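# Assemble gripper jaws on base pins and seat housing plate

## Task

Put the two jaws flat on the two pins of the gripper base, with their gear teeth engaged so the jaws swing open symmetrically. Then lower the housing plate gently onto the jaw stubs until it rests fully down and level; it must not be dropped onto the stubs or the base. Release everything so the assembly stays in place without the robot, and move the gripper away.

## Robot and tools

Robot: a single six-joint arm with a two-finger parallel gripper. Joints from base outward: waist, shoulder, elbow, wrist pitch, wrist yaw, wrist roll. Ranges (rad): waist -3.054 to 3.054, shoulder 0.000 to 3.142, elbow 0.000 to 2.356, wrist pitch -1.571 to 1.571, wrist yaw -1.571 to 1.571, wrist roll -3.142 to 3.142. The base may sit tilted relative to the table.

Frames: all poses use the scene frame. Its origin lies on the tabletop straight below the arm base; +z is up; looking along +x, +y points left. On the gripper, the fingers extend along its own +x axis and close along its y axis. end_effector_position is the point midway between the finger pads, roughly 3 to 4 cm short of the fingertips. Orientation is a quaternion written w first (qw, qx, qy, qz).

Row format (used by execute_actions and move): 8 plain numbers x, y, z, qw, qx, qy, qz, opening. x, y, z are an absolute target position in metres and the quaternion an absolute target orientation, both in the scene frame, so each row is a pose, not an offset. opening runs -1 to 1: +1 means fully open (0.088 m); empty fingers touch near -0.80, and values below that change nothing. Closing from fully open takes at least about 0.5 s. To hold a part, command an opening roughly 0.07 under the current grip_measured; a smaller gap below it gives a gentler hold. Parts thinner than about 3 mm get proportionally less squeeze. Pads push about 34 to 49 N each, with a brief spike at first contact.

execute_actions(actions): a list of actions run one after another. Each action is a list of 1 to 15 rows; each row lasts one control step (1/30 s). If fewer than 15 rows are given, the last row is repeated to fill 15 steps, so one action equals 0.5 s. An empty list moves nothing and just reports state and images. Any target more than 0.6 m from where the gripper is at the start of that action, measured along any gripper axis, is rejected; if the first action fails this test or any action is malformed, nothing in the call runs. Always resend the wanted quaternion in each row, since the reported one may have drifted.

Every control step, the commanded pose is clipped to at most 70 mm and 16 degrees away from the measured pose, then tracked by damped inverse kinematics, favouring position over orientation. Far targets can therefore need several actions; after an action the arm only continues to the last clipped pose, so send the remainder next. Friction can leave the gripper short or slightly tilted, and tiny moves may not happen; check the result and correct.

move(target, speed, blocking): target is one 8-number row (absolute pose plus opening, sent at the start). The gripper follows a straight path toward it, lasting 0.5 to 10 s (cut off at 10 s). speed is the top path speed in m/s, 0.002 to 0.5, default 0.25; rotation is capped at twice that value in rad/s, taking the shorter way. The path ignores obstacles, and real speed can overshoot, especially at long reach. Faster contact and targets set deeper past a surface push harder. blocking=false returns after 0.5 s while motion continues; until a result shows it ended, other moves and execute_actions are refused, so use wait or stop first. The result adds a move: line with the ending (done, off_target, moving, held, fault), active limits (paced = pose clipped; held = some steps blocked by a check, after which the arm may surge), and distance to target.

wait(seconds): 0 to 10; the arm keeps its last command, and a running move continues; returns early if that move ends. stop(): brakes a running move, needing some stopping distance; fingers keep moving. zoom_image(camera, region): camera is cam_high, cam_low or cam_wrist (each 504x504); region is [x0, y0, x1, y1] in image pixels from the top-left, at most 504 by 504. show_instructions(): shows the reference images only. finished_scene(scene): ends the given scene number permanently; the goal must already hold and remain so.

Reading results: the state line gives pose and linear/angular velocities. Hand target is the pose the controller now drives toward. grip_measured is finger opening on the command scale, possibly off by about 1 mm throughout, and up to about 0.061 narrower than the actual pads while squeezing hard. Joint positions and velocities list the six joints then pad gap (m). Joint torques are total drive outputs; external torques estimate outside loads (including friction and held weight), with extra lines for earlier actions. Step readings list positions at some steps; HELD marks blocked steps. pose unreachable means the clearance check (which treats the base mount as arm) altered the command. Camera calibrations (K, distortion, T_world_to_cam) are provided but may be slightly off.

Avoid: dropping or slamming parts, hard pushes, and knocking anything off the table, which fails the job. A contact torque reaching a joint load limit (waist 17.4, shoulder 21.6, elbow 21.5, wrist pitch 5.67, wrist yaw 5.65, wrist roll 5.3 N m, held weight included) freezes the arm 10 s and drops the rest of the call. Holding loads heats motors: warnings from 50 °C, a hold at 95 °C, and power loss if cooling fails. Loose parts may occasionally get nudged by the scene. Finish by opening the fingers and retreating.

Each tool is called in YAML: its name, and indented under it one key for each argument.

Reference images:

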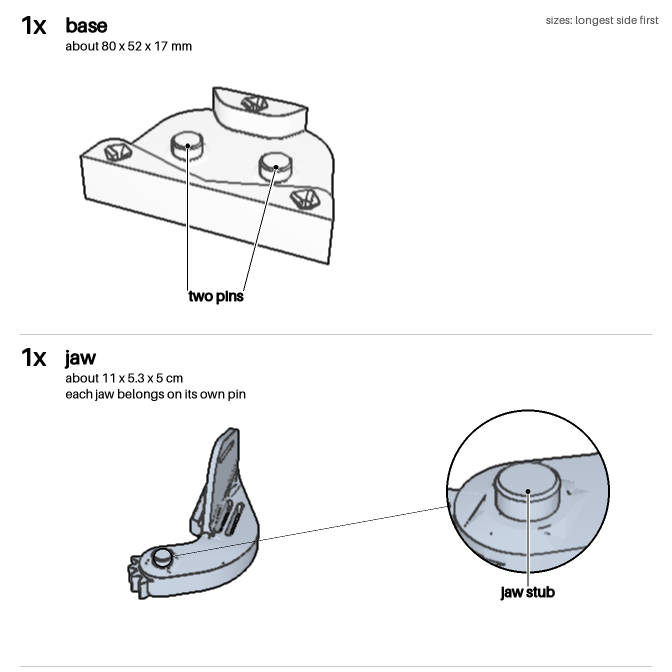

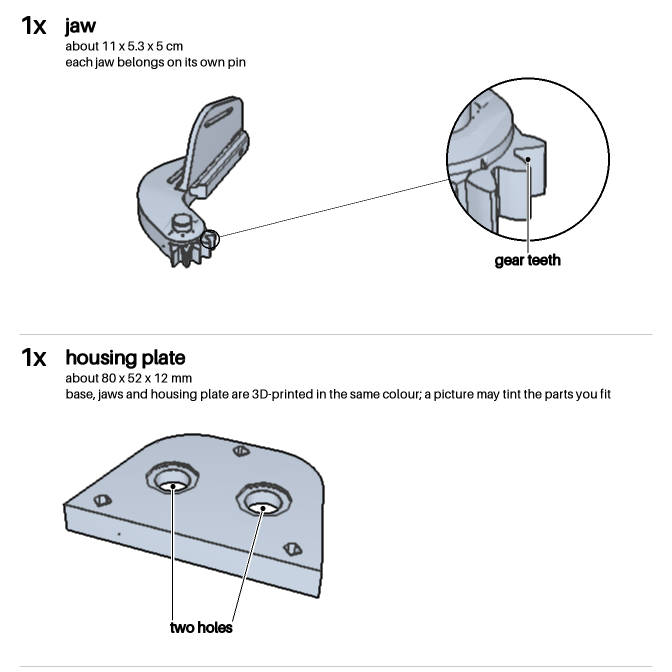

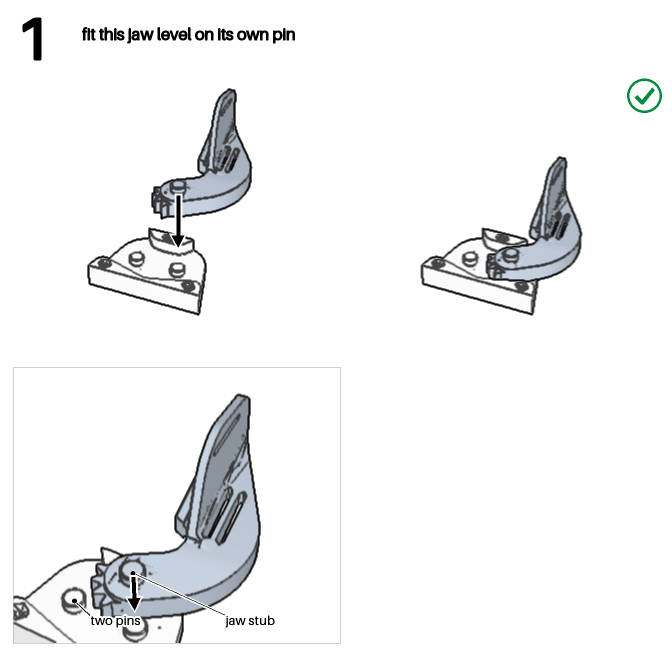

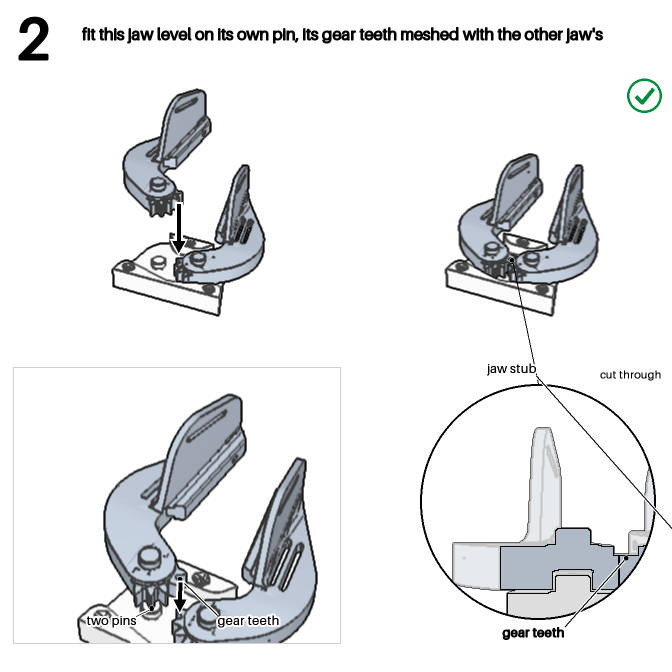

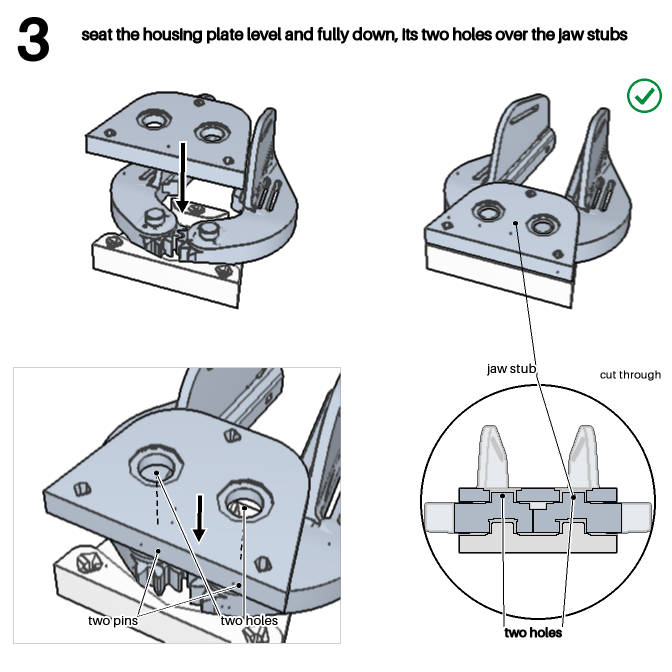

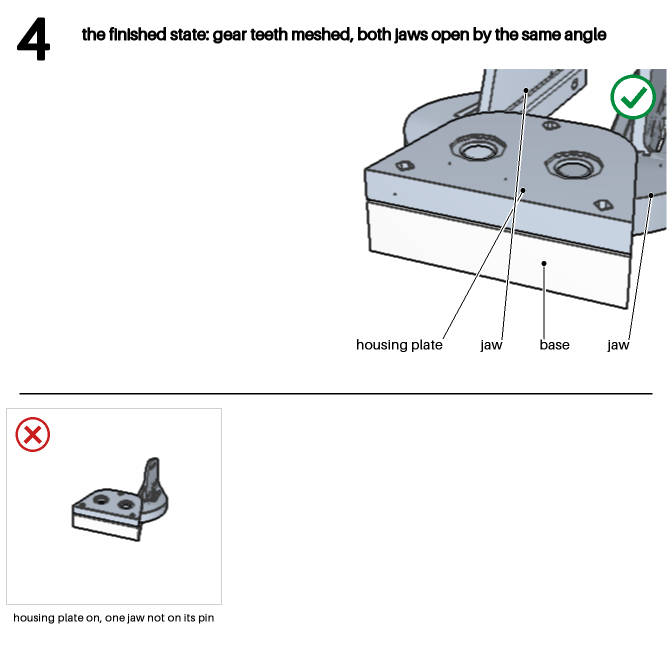

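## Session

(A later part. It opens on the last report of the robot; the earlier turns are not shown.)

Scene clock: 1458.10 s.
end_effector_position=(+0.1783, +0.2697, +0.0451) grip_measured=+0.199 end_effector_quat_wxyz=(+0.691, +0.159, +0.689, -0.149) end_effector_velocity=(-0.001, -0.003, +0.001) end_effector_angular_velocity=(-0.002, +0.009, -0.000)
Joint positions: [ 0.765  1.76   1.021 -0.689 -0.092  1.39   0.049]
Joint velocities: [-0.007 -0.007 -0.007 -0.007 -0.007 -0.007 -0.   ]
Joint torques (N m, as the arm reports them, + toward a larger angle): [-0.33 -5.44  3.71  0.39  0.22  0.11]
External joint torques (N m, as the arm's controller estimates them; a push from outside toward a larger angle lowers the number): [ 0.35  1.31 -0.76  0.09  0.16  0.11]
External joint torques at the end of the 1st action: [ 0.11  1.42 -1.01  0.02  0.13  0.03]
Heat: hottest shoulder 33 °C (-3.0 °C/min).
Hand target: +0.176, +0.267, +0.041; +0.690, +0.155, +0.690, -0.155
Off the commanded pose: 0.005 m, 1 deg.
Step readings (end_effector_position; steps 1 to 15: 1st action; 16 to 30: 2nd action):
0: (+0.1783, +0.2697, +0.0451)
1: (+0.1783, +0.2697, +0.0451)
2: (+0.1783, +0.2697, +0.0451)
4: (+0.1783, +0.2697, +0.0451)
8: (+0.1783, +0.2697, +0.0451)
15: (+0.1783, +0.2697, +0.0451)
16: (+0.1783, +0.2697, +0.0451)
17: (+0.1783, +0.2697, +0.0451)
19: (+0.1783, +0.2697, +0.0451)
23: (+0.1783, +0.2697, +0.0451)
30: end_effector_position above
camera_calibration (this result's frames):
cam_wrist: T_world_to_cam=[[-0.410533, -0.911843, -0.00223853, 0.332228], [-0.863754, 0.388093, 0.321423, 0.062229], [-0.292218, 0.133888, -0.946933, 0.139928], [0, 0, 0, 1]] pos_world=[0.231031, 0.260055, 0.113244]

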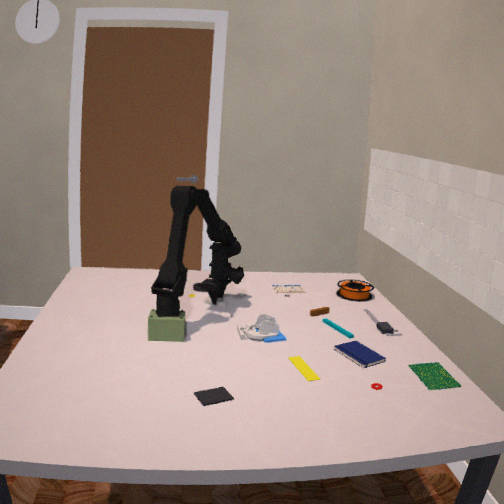

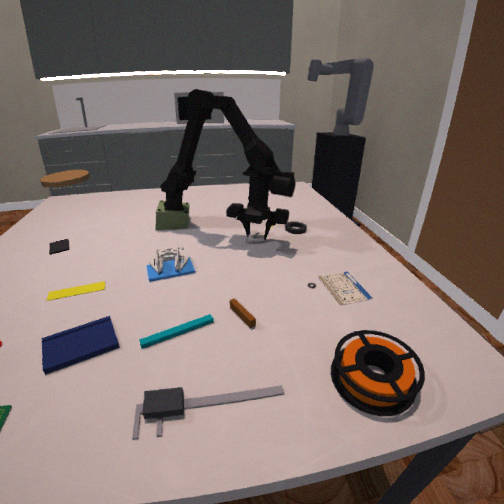

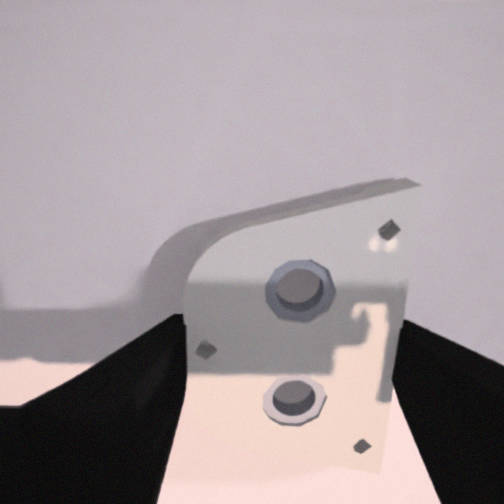

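move:
  target: [0.180,0.272,0.13,0.6899,0.1548,0.6899,-0.1548,0.13]
  speed: 0.08

move:
  target: [0.254,0.055,0.125,0.5039,0.4961,0.5039,-0.4961,0.13]
  speed: 0.2

zoom_image:
  camera: "cam_wrist"
  region: [130, 0, 450, 320]

Scene clock: 1485.27 s.
end_effector_position=(+0.1769, +0.2686, +0.1229) grip_measured=+0.199 end_effector_quat_wxyz=(+0.686, +0.148, +0.693, -0.163) end_effector_velocity=(-0.003, +0.001, +0.004) end_effector_angular_velocity=(+0.007, +0.021, -0.011)
Joint positions: [ 0.744  1.647  1.22  -1.041 -0.092  1.368  0.049]
Joint velocities: [-0.002 -0.002  0.012 -0.022 -0.022  0.007 -0.   ]
Joint torques (N m, as the arm reports them, + toward a larger angle): [-0.96 -7.93  6.61  0.07  0.06 -0.14]
External joint torques (N m, as the arm's controller estimates them; a push from outside toward a larger angle lowers the number): [-0.36 -1.37  1.5  -0.17  0.01 -0.14]
Heat: hottest shoulder 33 °C (-1.0 °C/min).
Hand target: +0.179, +0.271, +0.130; +0.690, +0.155, +0.690, -0.155
Off the commanded pose: 0.009 m, 1 deg.
move: off_target
camera_calibration (this result's frames):
cam_wrist: T_world_to_cam=[[-0.41221, -0.9104, 0.0354295, 0.326104], [-0.856277, 0.400402, 0.326295, 0.0313151], [-0.311245, 0.104164, -0.944604, 0.224389], [0, 0, 0, 1]] pos_world=[0.231078, 0.260973, 0.190187]

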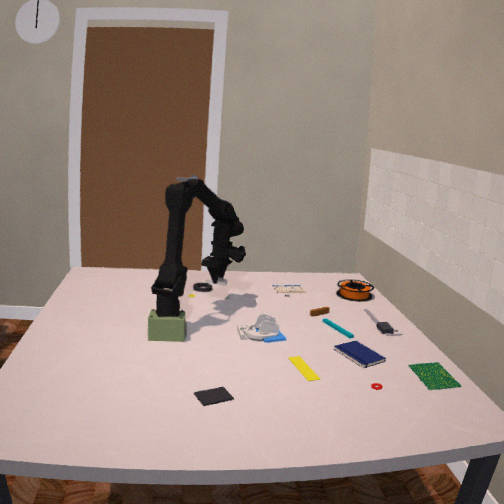

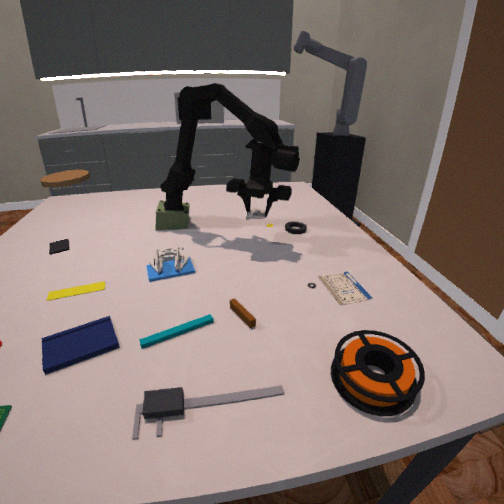

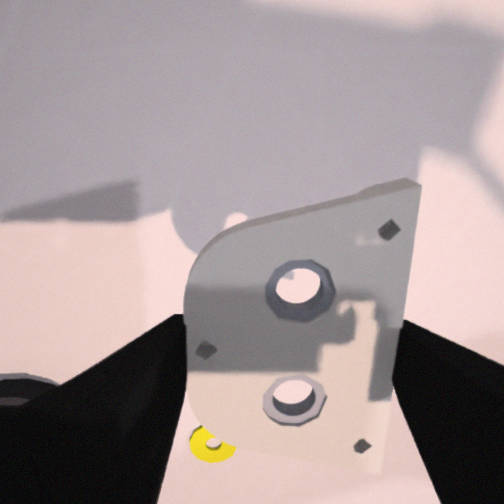

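Scene clock: 1488.47 s.
end_effector_position=(+0.2517, +0.0539, +0.1252) grip_measured=+0.199 end_effector_quat_wxyz=(+0.510, +0.493, +0.501, -0.496) end_effector_velocity=(-0.004, -0.001, -0.003) end_effector_angular_velocity=(+0.020, +0.022, -0.008)
Joint positions: [-0.092  1.531  0.976 -0.993 -0.143  1.635  0.049]
Joint velocities: [-0.012  0.007 -0.007 -0.007 -0.022 -0.007 -0.   ]
Joint torques (N m, as the arm reports them, + toward a larger angle): [-1.23 -3.76  5.8   0.31 -0.05  0.1 ]
External joint torques (N m, as the arm's controller estimates them; a push from outside toward a larger angle lowers the number): [-0.38  1.16  0.73  0.04 -0.1   0.1 ]
Heat: hottest shoulder 34 °C (+0.0 °C/min).
Hand target: +0.254, +0.053, +0.125; +0.508, +0.495, +0.500, -0.496
Off the commanded pose: 0.003 m, 1 deg.
move: done
camera_calibration (this result's frames):
cam_wrist: T_world_to_cam=[[-0.999154, -0.0406208, 0.00637382, 0.265872], [-0.0366529, 0.950142, 0.309655, -0.053295], [-0.0186345, 0.309159, -0.950828, 0.188307], [0, 0, 0, 1]] pos_world=[0.267202, 0.00322105, 0.193855]

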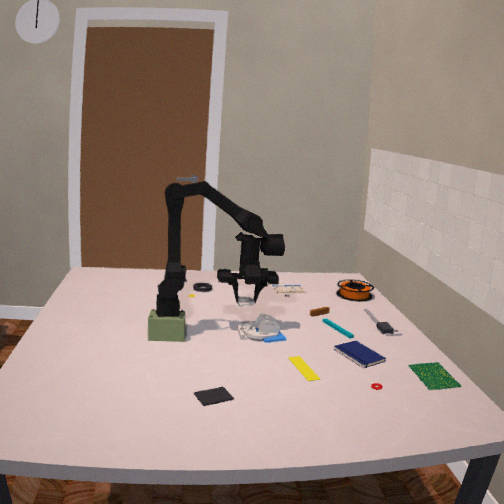

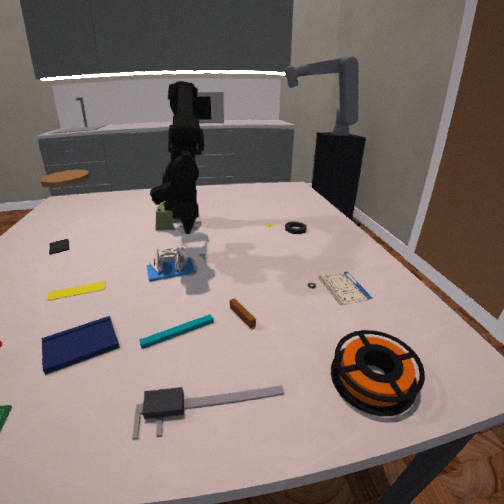

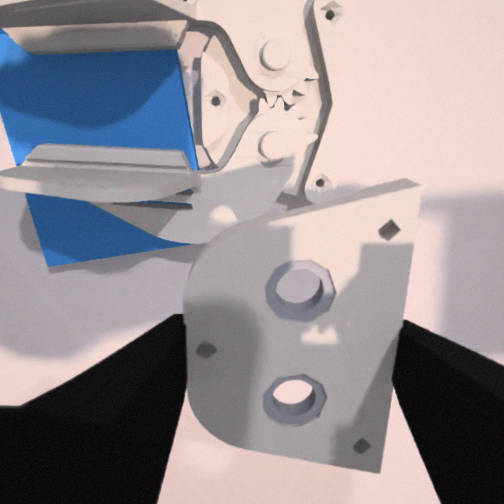

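Region (130, 0, 450, 320) of cam_wrist's 504x504 image, scaled by 1.575, with more detail than that image has.

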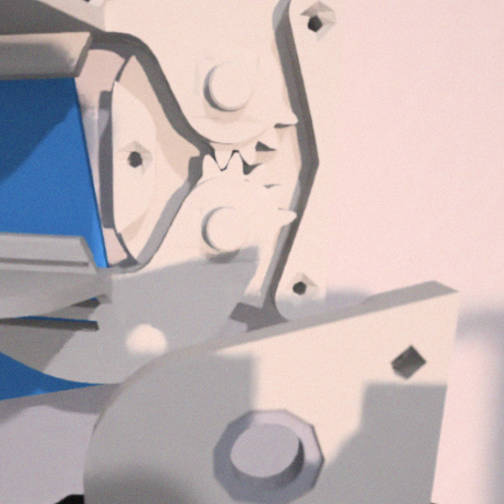

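execute_actions:
  actions: []

Scene clock: 1516.50 s.
end_effector_position=(+0.2517, +0.0536, +0.1251) grip_measured=+0.199 end_effector_quat_wxyz=(+0.510, +0.493, +0.501, -0.496) end_effector_velocity=(+0.001, +0.001, +0.000) end_effector_angular_velocity=(+0.008, -0.007, +0.006)
Joint positions: [-0.093  1.532  0.976 -0.993 -0.143  1.635  0.049]
Joint velocities: [-0.002 -0.002 -0.002  0.007 -0.007 -0.007  0.   ]
Joint torques (N m, as the arm reports them, + toward a larger angle): [-1.25 -3.64  5.77  0.32 -0.06  0.09]
External joint torques (N m, as the arm's controller estimates them; a push from outside toward a larger angle lowers the number): [-0.38  1.31  0.6   0.02 -0.13  0.09]
Heat: hottest shoulder 32 °C (-1.0 °C/min).
Hand target: +0.254, +0.053, +0.125; +0.508, +0.495, +0.500, -0.496
Off the commanded pose: 0.003 m, 1 deg.
camera_calibration (this result's frames):
cam_wrist: T_world_to_cam=[[-0.999216, -0.0390509, 0.00656752, 0.265804], [-0.0351005, 0.950209, 0.309629, -0.0533871], [-0.0183318, 0.309156, -0.950835, 0.188283], [0, 0, 0, 1]] pos_world=[0.267173, 0.00289984, 0.193811]

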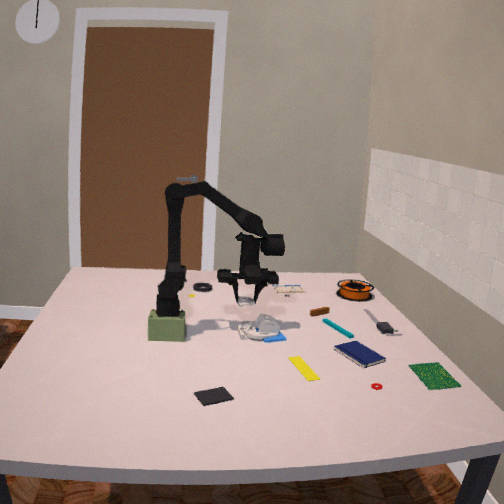

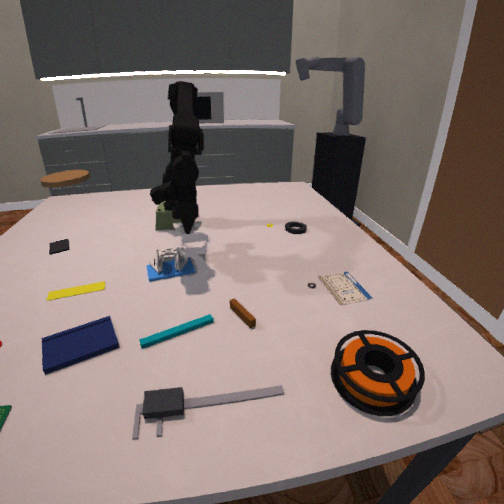

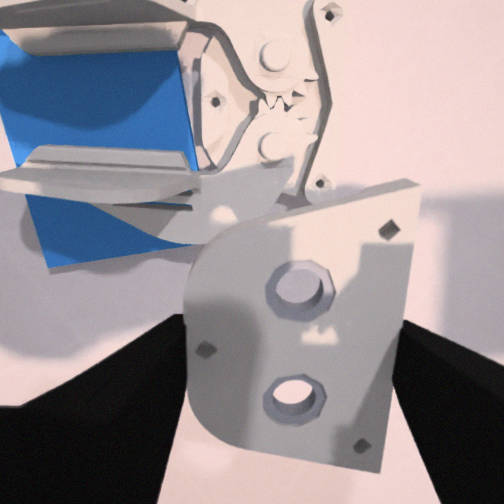

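zoom_image:
  camera: "cam_wrist"
  region: [200, 0, 400, 200]

Region (200, 0, 400, 200) of cam_wrist's 504x504 image, scaled by 2.520, with more detail than that image has.

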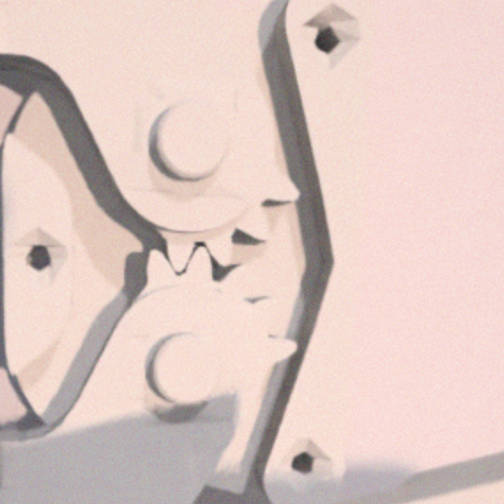

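move:
  target: [0.2585, -0.0045, 0.120, 0.5039, 0.4961, 0.5039, -0.4961, 0.13]
  speed: 0.04

Scene clock: 1537.13 s.
end_effector_position=(+0.2569, -0.0041, +0.1207) grip_measured=+0.199 end_effector_quat_wxyz=(+0.506, +0.495, +0.502, -0.497) end_effector_velocity=(-0.004, -0.001, +0.002) end_effector_angular_velocity=(+0.010, +0.014, -0.007)
Joint positions: [-0.317  1.589  0.976 -0.975 -0.15   1.413  0.049]
Joint velocities: [-0.012 -0.002  0.002 -0.022 -0.007 -0.007  0.   ]
Joint torques (N m, as the arm reports them, + toward a larger angle): [-1.33 -4.03  5.56  0.33 -0.07 -0.08]
External joint torques (N m, as the arm's controller estimates them; a push from outside toward a larger angle lowers the number): [-0.45  1.05  0.48  0.05 -0.12 -0.08]
Heat: hottest shoulder 31 °C (-2.0 °C/min).
Hand target: +0.258, -0.005, +0.120; +0.505, +0.496, +0.503, -0.497
Off the commanded pose: 0.002 m, 0 deg.
move: done
camera_calibration (this result's frames):
cam_wrist: T_world_to_cam=[[-0.999358, -0.0339559, 0.0114227, 0.268256], [-0.0286293, 0.948607, 0.315159, 0.000613947], [-0.0215371, 0.314629, -0.94897, 0.20265], [0, 0, 0, 1]] pos_world=[0.272466, -0.055233, 0.189051]

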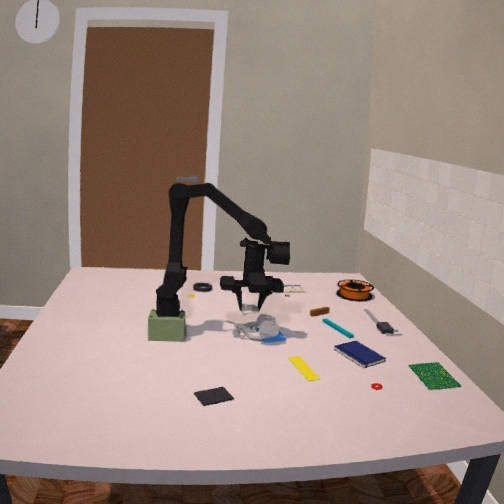

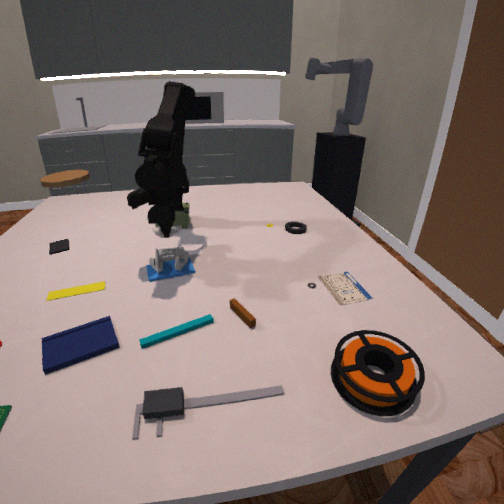

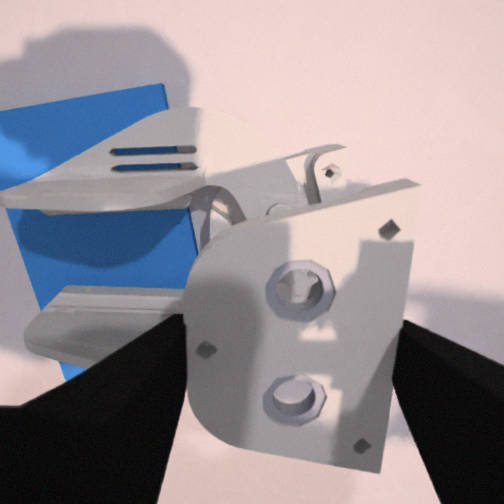

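move:
  target: [0.2545, -0.0047, 0.080, 0.5039, 0.4961, 0.5039, -0.4961, 0.13]
  speed: 0.02

Scene clock: 1553.83 s.
end_effector_position=(+0.2572, -0.0056, +0.0835) grip_measured=+0.199 end_effector_quat_wxyz=(+0.508, +0.497, +0.500, -0.494) end_effector_velocity=(+0.001, +0.000, +0.000) end_effector_angular_velocity=(+0.006, -0.008, +0.006)
Joint positions: [-0.302  1.647  0.873 -0.801 -0.153  1.43   0.049]
Joint velocities: [-0.002 -0.002 -0.002  0.007 -0.007 -0.007 -0.   ]
Joint torques (N m, as the arm reports them, + toward a larger angle): [-0.69 -4.08  3.82  0.38 -0.11  0.1 ]
External joint torques (N m, as the arm's controller estimates them; a push from outside toward a larger angle lowers the number): [ 0.23  1.13 -0.94  0.08 -0.17  0.1 ]
Heat: hottest shoulder 31 °C (-2.0 °C/min).
Hand target: +0.255, -0.005, +0.080; +0.504, +0.496, +0.504, -0.496
Off the commanded pose: 0.004 m, 1 deg.
move: done
camera_calibration (this result's frames):
cam_wrist: T_world_to_cam=[[-0.999401, -0.0346066, 0.000938348, 0.269823], [-0.0325334, 0.948106, 0.316287, 0.0146917], [-0.0118353, 0.316067, -0.948663, 0.165231], [0, 0, 0, 1]] pos_world=[0.272095, -0.0568155, 0.151848]

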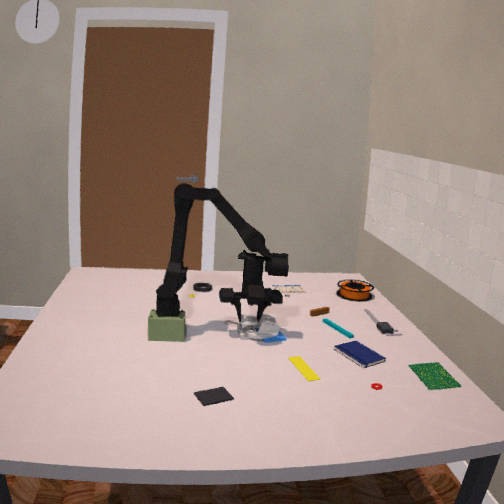

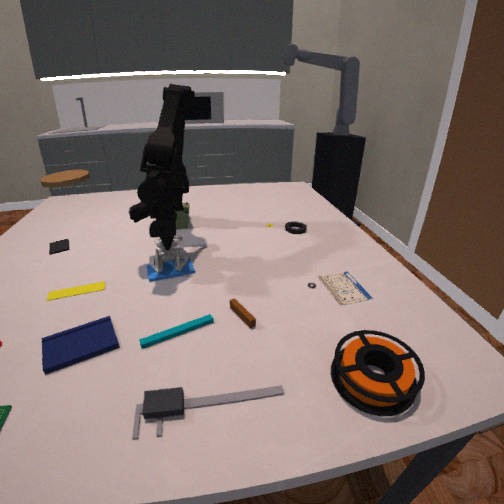

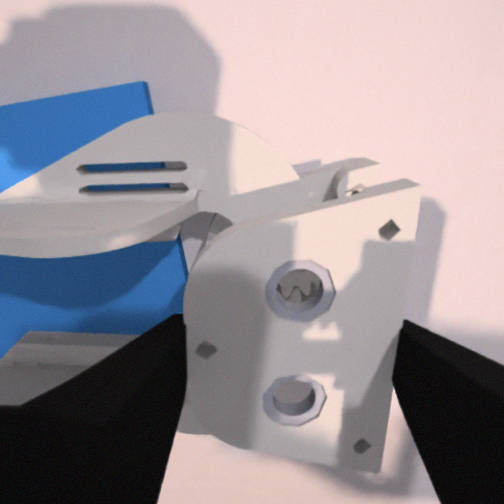

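zoom_image:
  camera: "cam_wrist"
  region: [260, 130, 440, 310]

Region (260, 130, 440, 310) of cam_wrist's 504x504 image, scaled by 2.800, with more detail than that image has.

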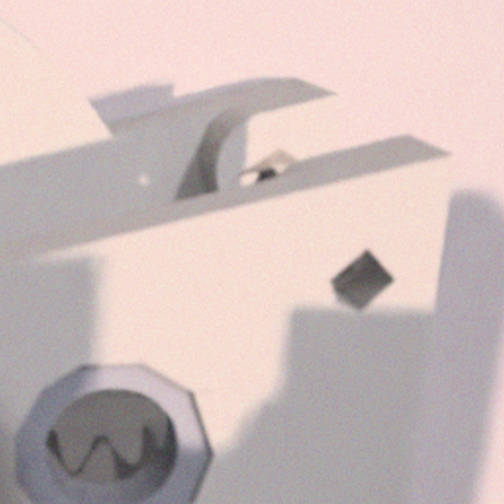

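move:
  target: [0.2540, -0.0050, 0.071, 0.5039, 0.4961, 0.5039, -0.4961, 0.13]
  speed: 0.01

zoom_image:
  camera: "cam_wrist"
  region: [230, 140, 450, 440]

Scene clock: 1572.07 s.
end_effector_position=(+0.2567, -0.0058, +0.0745) grip_measured=+0.199 end_effector_quat_wxyz=(+0.509, +0.497, +0.500, -0.494) end_effector_velocity=(-0.004, +0.001, -0.001) end_effector_angular_velocity=(+0.009, +0.011, +0.003)
Joint positions: [-0.298  1.663  0.85  -0.76  -0.153  1.434  0.049]
Joint velocities: [-0.002 -0.002 -0.007 -0.007 -0.007 -0.007  0.   ]
Joint torques (N m, as the arm reports them, + toward a larger angle): [-0.81 -4.12  4.04  0.36 -0.06  0.1 ]
External joint torques (N m, as the arm's controller estimates them; a push from outside toward a larger angle lowers the number): [ 0.11  1.09 -0.59  0.07 -0.12  0.1 ]
Heat: hottest shoulder 31 °C (-1.0 °C/min).
Hand target: +0.254, -0.005, +0.071; +0.504, +0.496, +0.504, -0.496
Off the commanded pose: 0.005 m, 1 deg.
move: done
camera_calibration (this result's frames):
cam_wrist: T_world_to_cam=[[-0.999381, -0.0351734, 0.0000836504, 0.269376], [-0.033343, 0.948127, 0.316139, 0.0179727], [-0.011199, 0.31594, -0.948713, 0.156651], [0, 0, 0, 1]] pos_world=[0.271563, -0.0570578, 0.142912]

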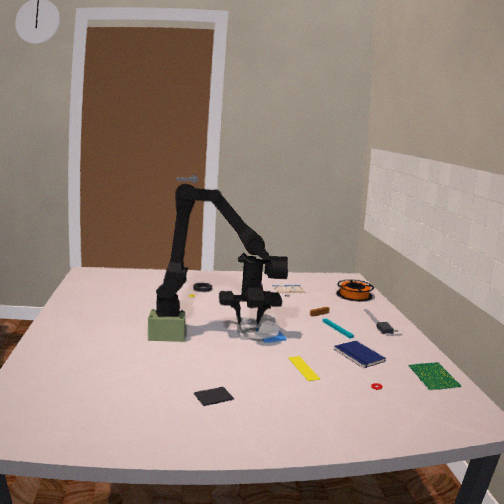

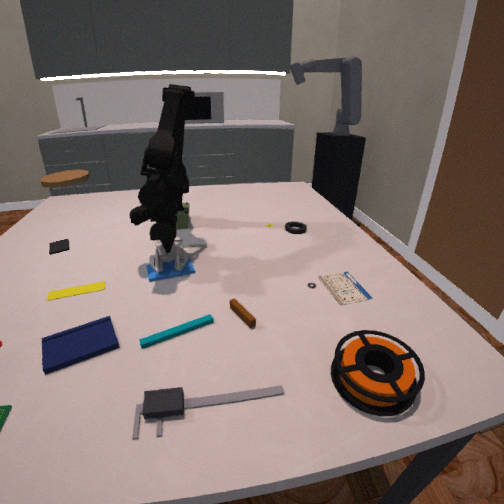

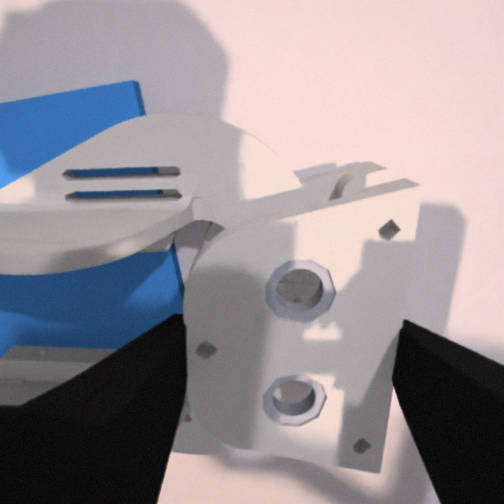

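Region (230, 140, 450, 440) of cam_wrist's 504x504 image, scaled by 1.680, with more detail than that image has; it fills the left 370 columns of this view, and the rest is white.

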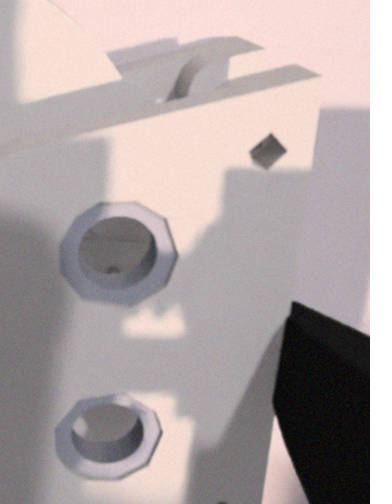

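zoom_image:
  camera: "cam_wrist"
  region: [330, 145, 430, 245]

Region (330, 145, 430, 245) of cam_wrist's 504x504 image, scaled by 5.040, with more detail than that image has.

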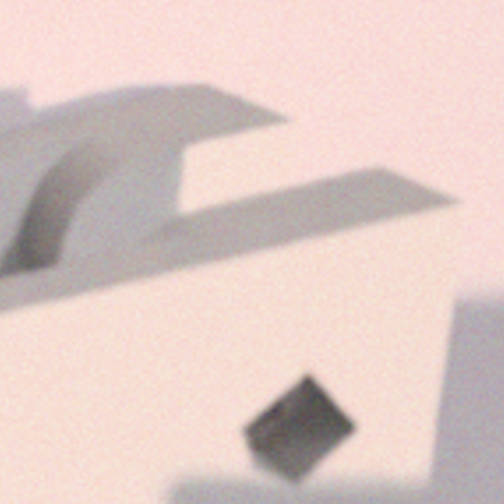

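move:
  target: [0.2540, -0.0050, 0.063, 0.5039, 0.4961, 0.5039, -0.4961, 0.13]
  speed: 0.005

zoom_image:
  camera: "cam_wrist"
  region: [230, 140, 450, 440]

Scene clock: 1599.03 s.
end_effector_position=(+0.2567, -0.0060, +0.0662) grip_measured=+0.199 end_effector_quat_wxyz=(+0.508, +0.497, +0.500, -0.494) end_effector_velocity=(+0.001, -0.001, -0.000) end_effector_angular_velocity=(-0.008, -0.006, -0.004)
Joint positions: [-0.293  1.683  0.833 -0.724 -0.153  1.439  0.049]
Joint velocities: [ 0.002 -0.002 -0.002  0.007  0.007  0.007 -0.   ]
Joint torques (N m, as the arm reports them, + toward a larger angle): [-0.77 -4.17  3.81  0.35 -0.11  0.08]
External joint torques (N m, as the arm's controller estimates them; a push from outside toward a larger angle lowers the number): [ 0.17  1.08 -0.79  0.03 -0.17  0.08]
Heat: hottest shoulder 30 °C (-2.0 °C/min).
Hand target: +0.254, -0.005, +0.063; +0.504, +0.496, +0.504, -0.496
Off the commanded pose: 0.004 m, 1 deg.
move: done
camera_calibration (this result's frames):
cam_wrist: T_world_to_cam=[[-0.999396, -0.0347366, 0.000770924, 0.269301], [-0.0327104, 0.948118, 0.316232, 0.0205261], [-0.0117158, 0.316016, -0.948681, 0.148964], [0, 0, 0, 1]] pos_world=[0.271555, -0.0571817, 0.134621]

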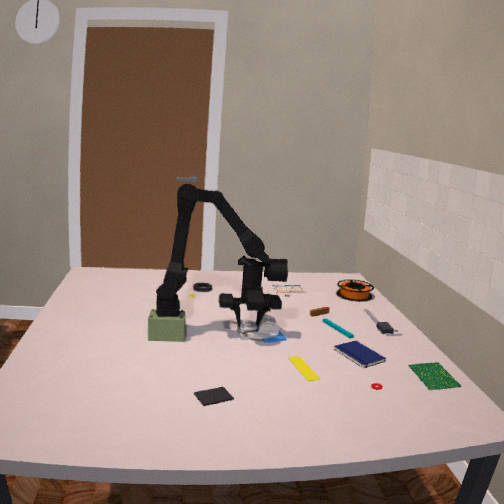

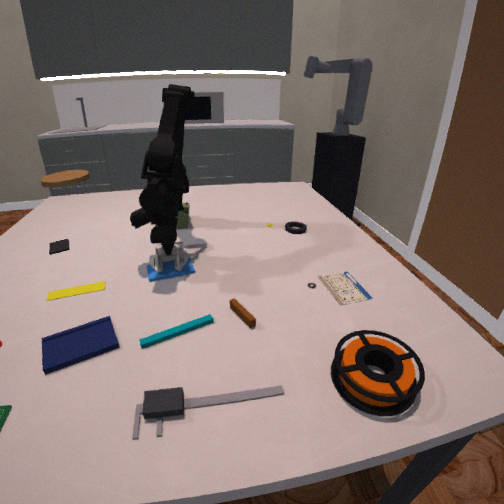

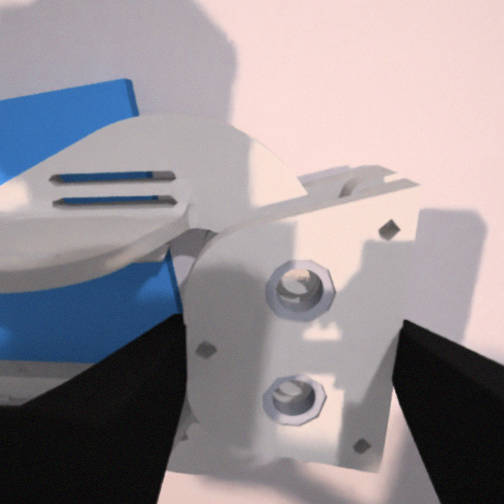

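Region (230, 140, 450, 440) of cam_wrist's 504x504 image, scaled by 1.680, with more detail than that image has; it fills the left 370 columns of this view, and the rest is white.

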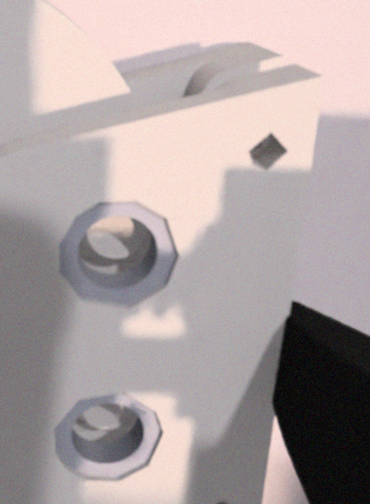

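move:
  target: [0.2540, -0.0050, 0.058, 0.5039, 0.4961, 0.5039, -0.4961, 0.13]
  speed: 0.004

zoom_image:
  camera: "cam_wrist"
  region: [230, 140, 450, 440]

Scene clock: 1605.53 s.
end_effector_position=(+0.2574, -0.0061, +0.0634) grip_measured=+0.199 end_effector_quat_wxyz=(+0.510, +0.499, +0.499, -0.493) end_effector_velocity=(-0.001, -0.001, +0.000) end_effector_angular_velocity=(+0.008, +0.005, +0.014)
Joint positions: [-0.292  1.688  0.826 -0.706 -0.153  1.442  0.049]
Joint velocities: [-0.007  0.002  0.002 -0.007 -0.007 -0.022 -0.   ]
Joint torques (N m, as the arm reports them, + toward a larger angle): [-0.53 -3.55  3.29  0.68 -0.08  0.12]
External joint torques (N m, as the arm's controller estimates them; a push from outside toward a larger angle lowers the number): [ 0.43  1.7  -1.23  0.38 -0.14  0.12]
Heat: hottest shoulder 30 °C (-2.0 °C/min).
Hand target: +0.254, -0.005, +0.058; +0.504, +0.496, +0.504, -0.496
Off the commanded pose: 0.006 m, 1 deg.
move: done
camera_calibration (this result's frames):
cam_wrist: T_world_to_cam=[[-0.999416, -0.0339637, -0.00385192, 0.27028], [-0.0334432, 0.948307, 0.315587, 0.0218099], [-0.0070657, 0.315531, -0.948889, 0.145115], [0, 0, 0, 1]] pos_world=[0.271877, -0.057291, 0.131856]

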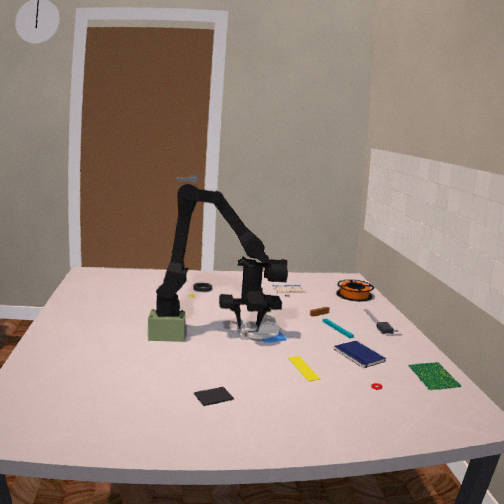

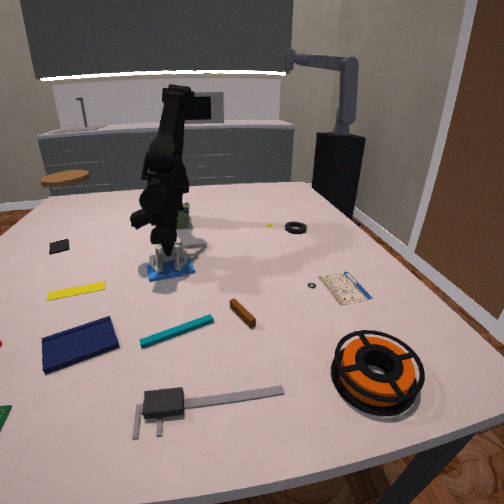

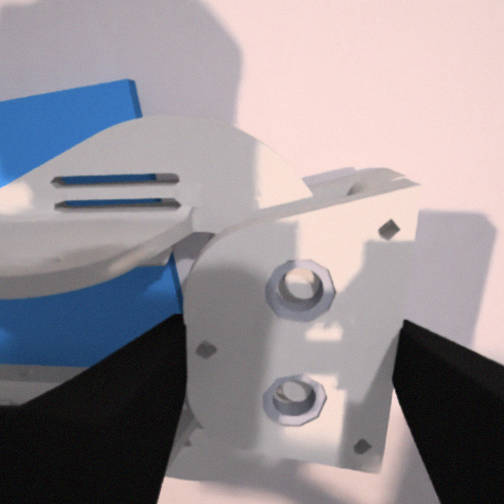

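Region (230, 140, 450, 440) of cam_wrist's 504x504 image, scaled by 1.680, with more detail than that image has; it fills the left 370 columns of this view, and the rest is white.

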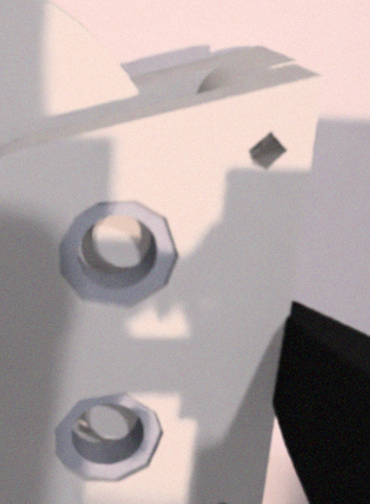

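zoom_image:
  camera: "cam_wrist"
  region: [330, 145, 430, 245]

zoom_image:
  camera: "cam_wrist"
  region: [250, 250, 350, 440]

zoom_image:
  camera: "cam_high"
  region: [215, 295, 295, 355]

Region (330, 145, 430, 245) of cam_wrist's 504x504 image, scaled by 5.040, with more detail than that image has.

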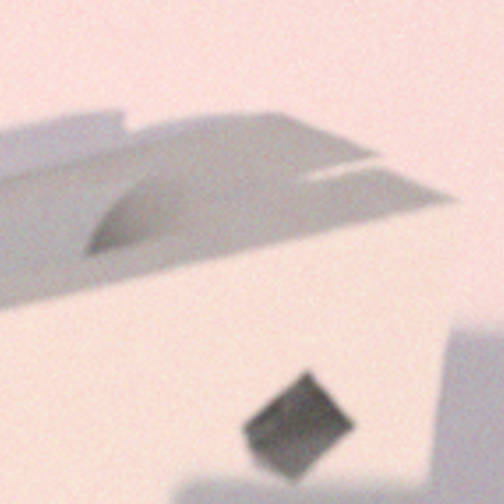

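Region (250, 250, 350, 440) of cam_wrist's 504x504 image, scaled by 2.653, with more detail than that image has; it fills the left 265 columns of this view, and the rest is white.

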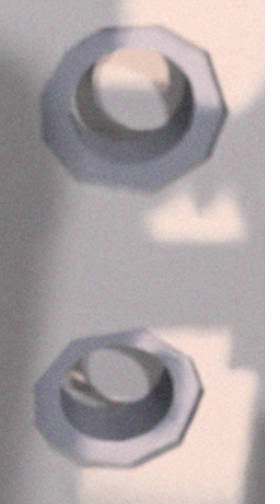

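Region (215, 295, 295, 355) of cam_high's 504x504 image, scaled by 6.300, with more detail than that image has; it fills the top 378 rows of this view, and the rest is white.

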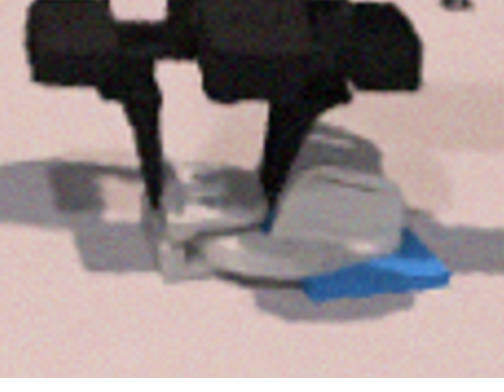

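move:
  target: [0.2520, -0.0066, 0.0595, 0.5039, 0.4961, 0.5039, -0.4961, 0.13]
  speed: 0.004

zoom_image:
  camera: "cam_wrist"
  region: [250, 145, 430, 445]

Scene clock: 1624.77 s.
end_effector_position=(+0.2568, -0.0062, +0.0631) grip_measured=+0.199 end_effector_quat_wxyz=(+0.509, +0.498, +0.500, -0.493) end_effector_velocity=(-0.002, -0.000, -0.000) end_effector_angular_velocity=(-0.006, +0.008, -0.006)
Joint positions: [-0.293  1.688  0.824 -0.706 -0.154  1.439  0.049]
Joint velocities: [ 0.002 -0.002 -0.002 -0.007  0.007  0.007  0.   ]
Joint torques (N m, as the arm reports them, + toward a larger angle): [-1.26 -4.56  3.03  0.34  0.   -0.11]
External joint torques (N m, as the arm's controller estimates them; a push from outside toward a larger angle lowers the number): [-0.36  0.71 -1.48  0.04 -0.05 -0.11]
Heat: hottest shoulder 30 °C (-1.0 °C/min).
Hand target: +0.252, -0.007, +0.059; +0.504, +0.496, +0.504, -0.496
Off the commanded pose: 0.006 m, 1 deg.
move: done
camera_calibration (this result's frames):
cam_wrist: T_world_to_cam=[[-0.999373, -0.0352941, -0.00286582, 0.269666], [-0.034377, 0.947624, 0.317534, 0.0220697], [-0.00849134, 0.317433, -0.948243, 0.145233], [0, 0, 0, 1]] pos_world=[0.271488, -0.0574978, 0.131481]

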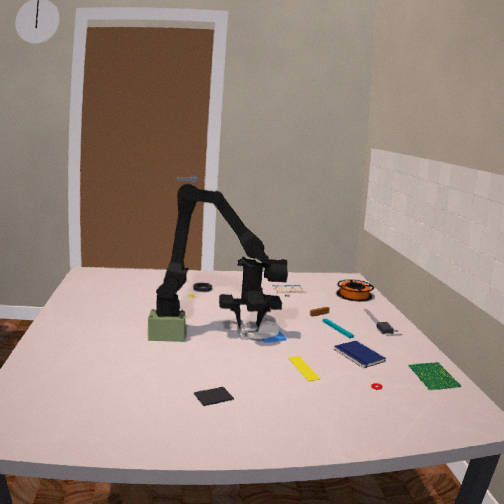

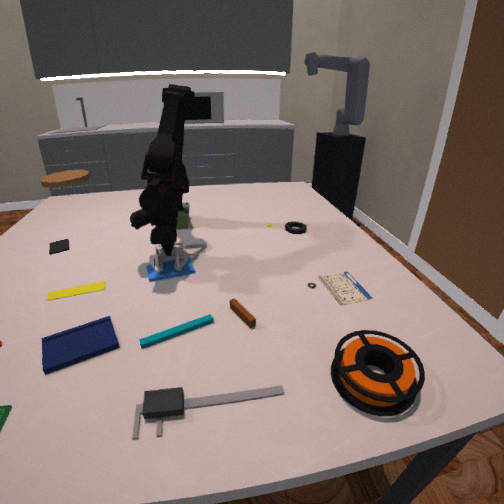

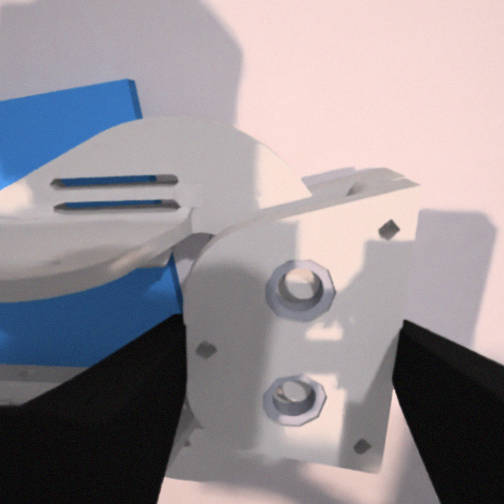

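Region (250, 145, 430, 445) of cam_wrist's 504x504 image, scaled by 1.680, with more detail than that image has; it fills the left 302 columns of this view, and the rest is white.

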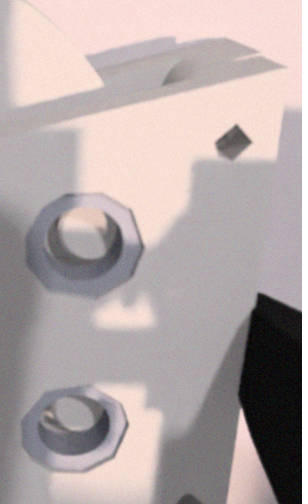

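zoom_image:
  camera: "cam_wrist"
  region: [350, 155, 430, 215]

zoom_image:
  camera: "cam_wrist"
  region: [255, 250, 345, 340]

zoom_image:
  camera: "cam_wrist"
  region: [250, 360, 340, 450]

Region (350, 155, 430, 215) of cam_wrist's 504x504 image, scaled by 6.300, with more detail than that image has; it fills the top 378 rows of this view, and the rest is white.

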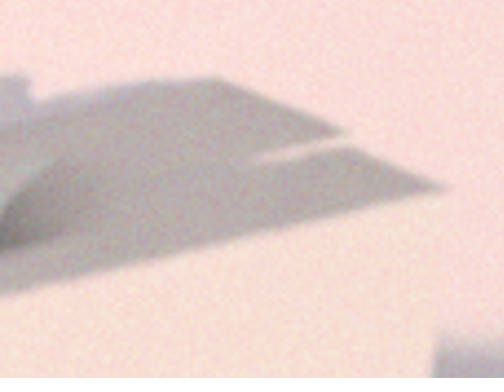

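Region (255, 250, 345, 340) of cam_wrist's 504x504 image, scaled by 5.600, with more detail than that image has.

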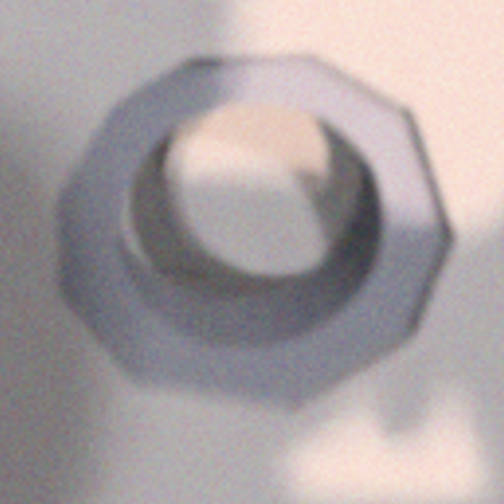

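Region (250, 360, 340, 450) of cam_wrist's 504x504 image, scaled by 5.600, with more detail than that image has.

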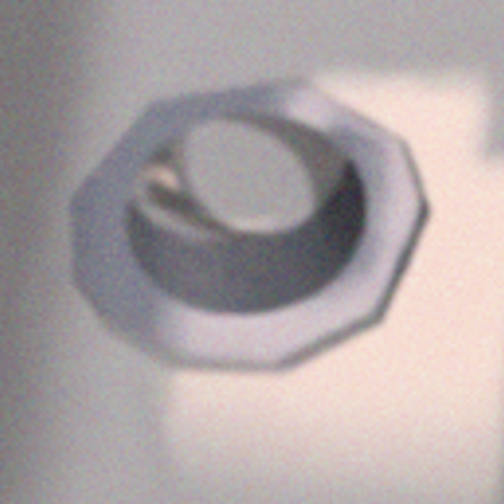

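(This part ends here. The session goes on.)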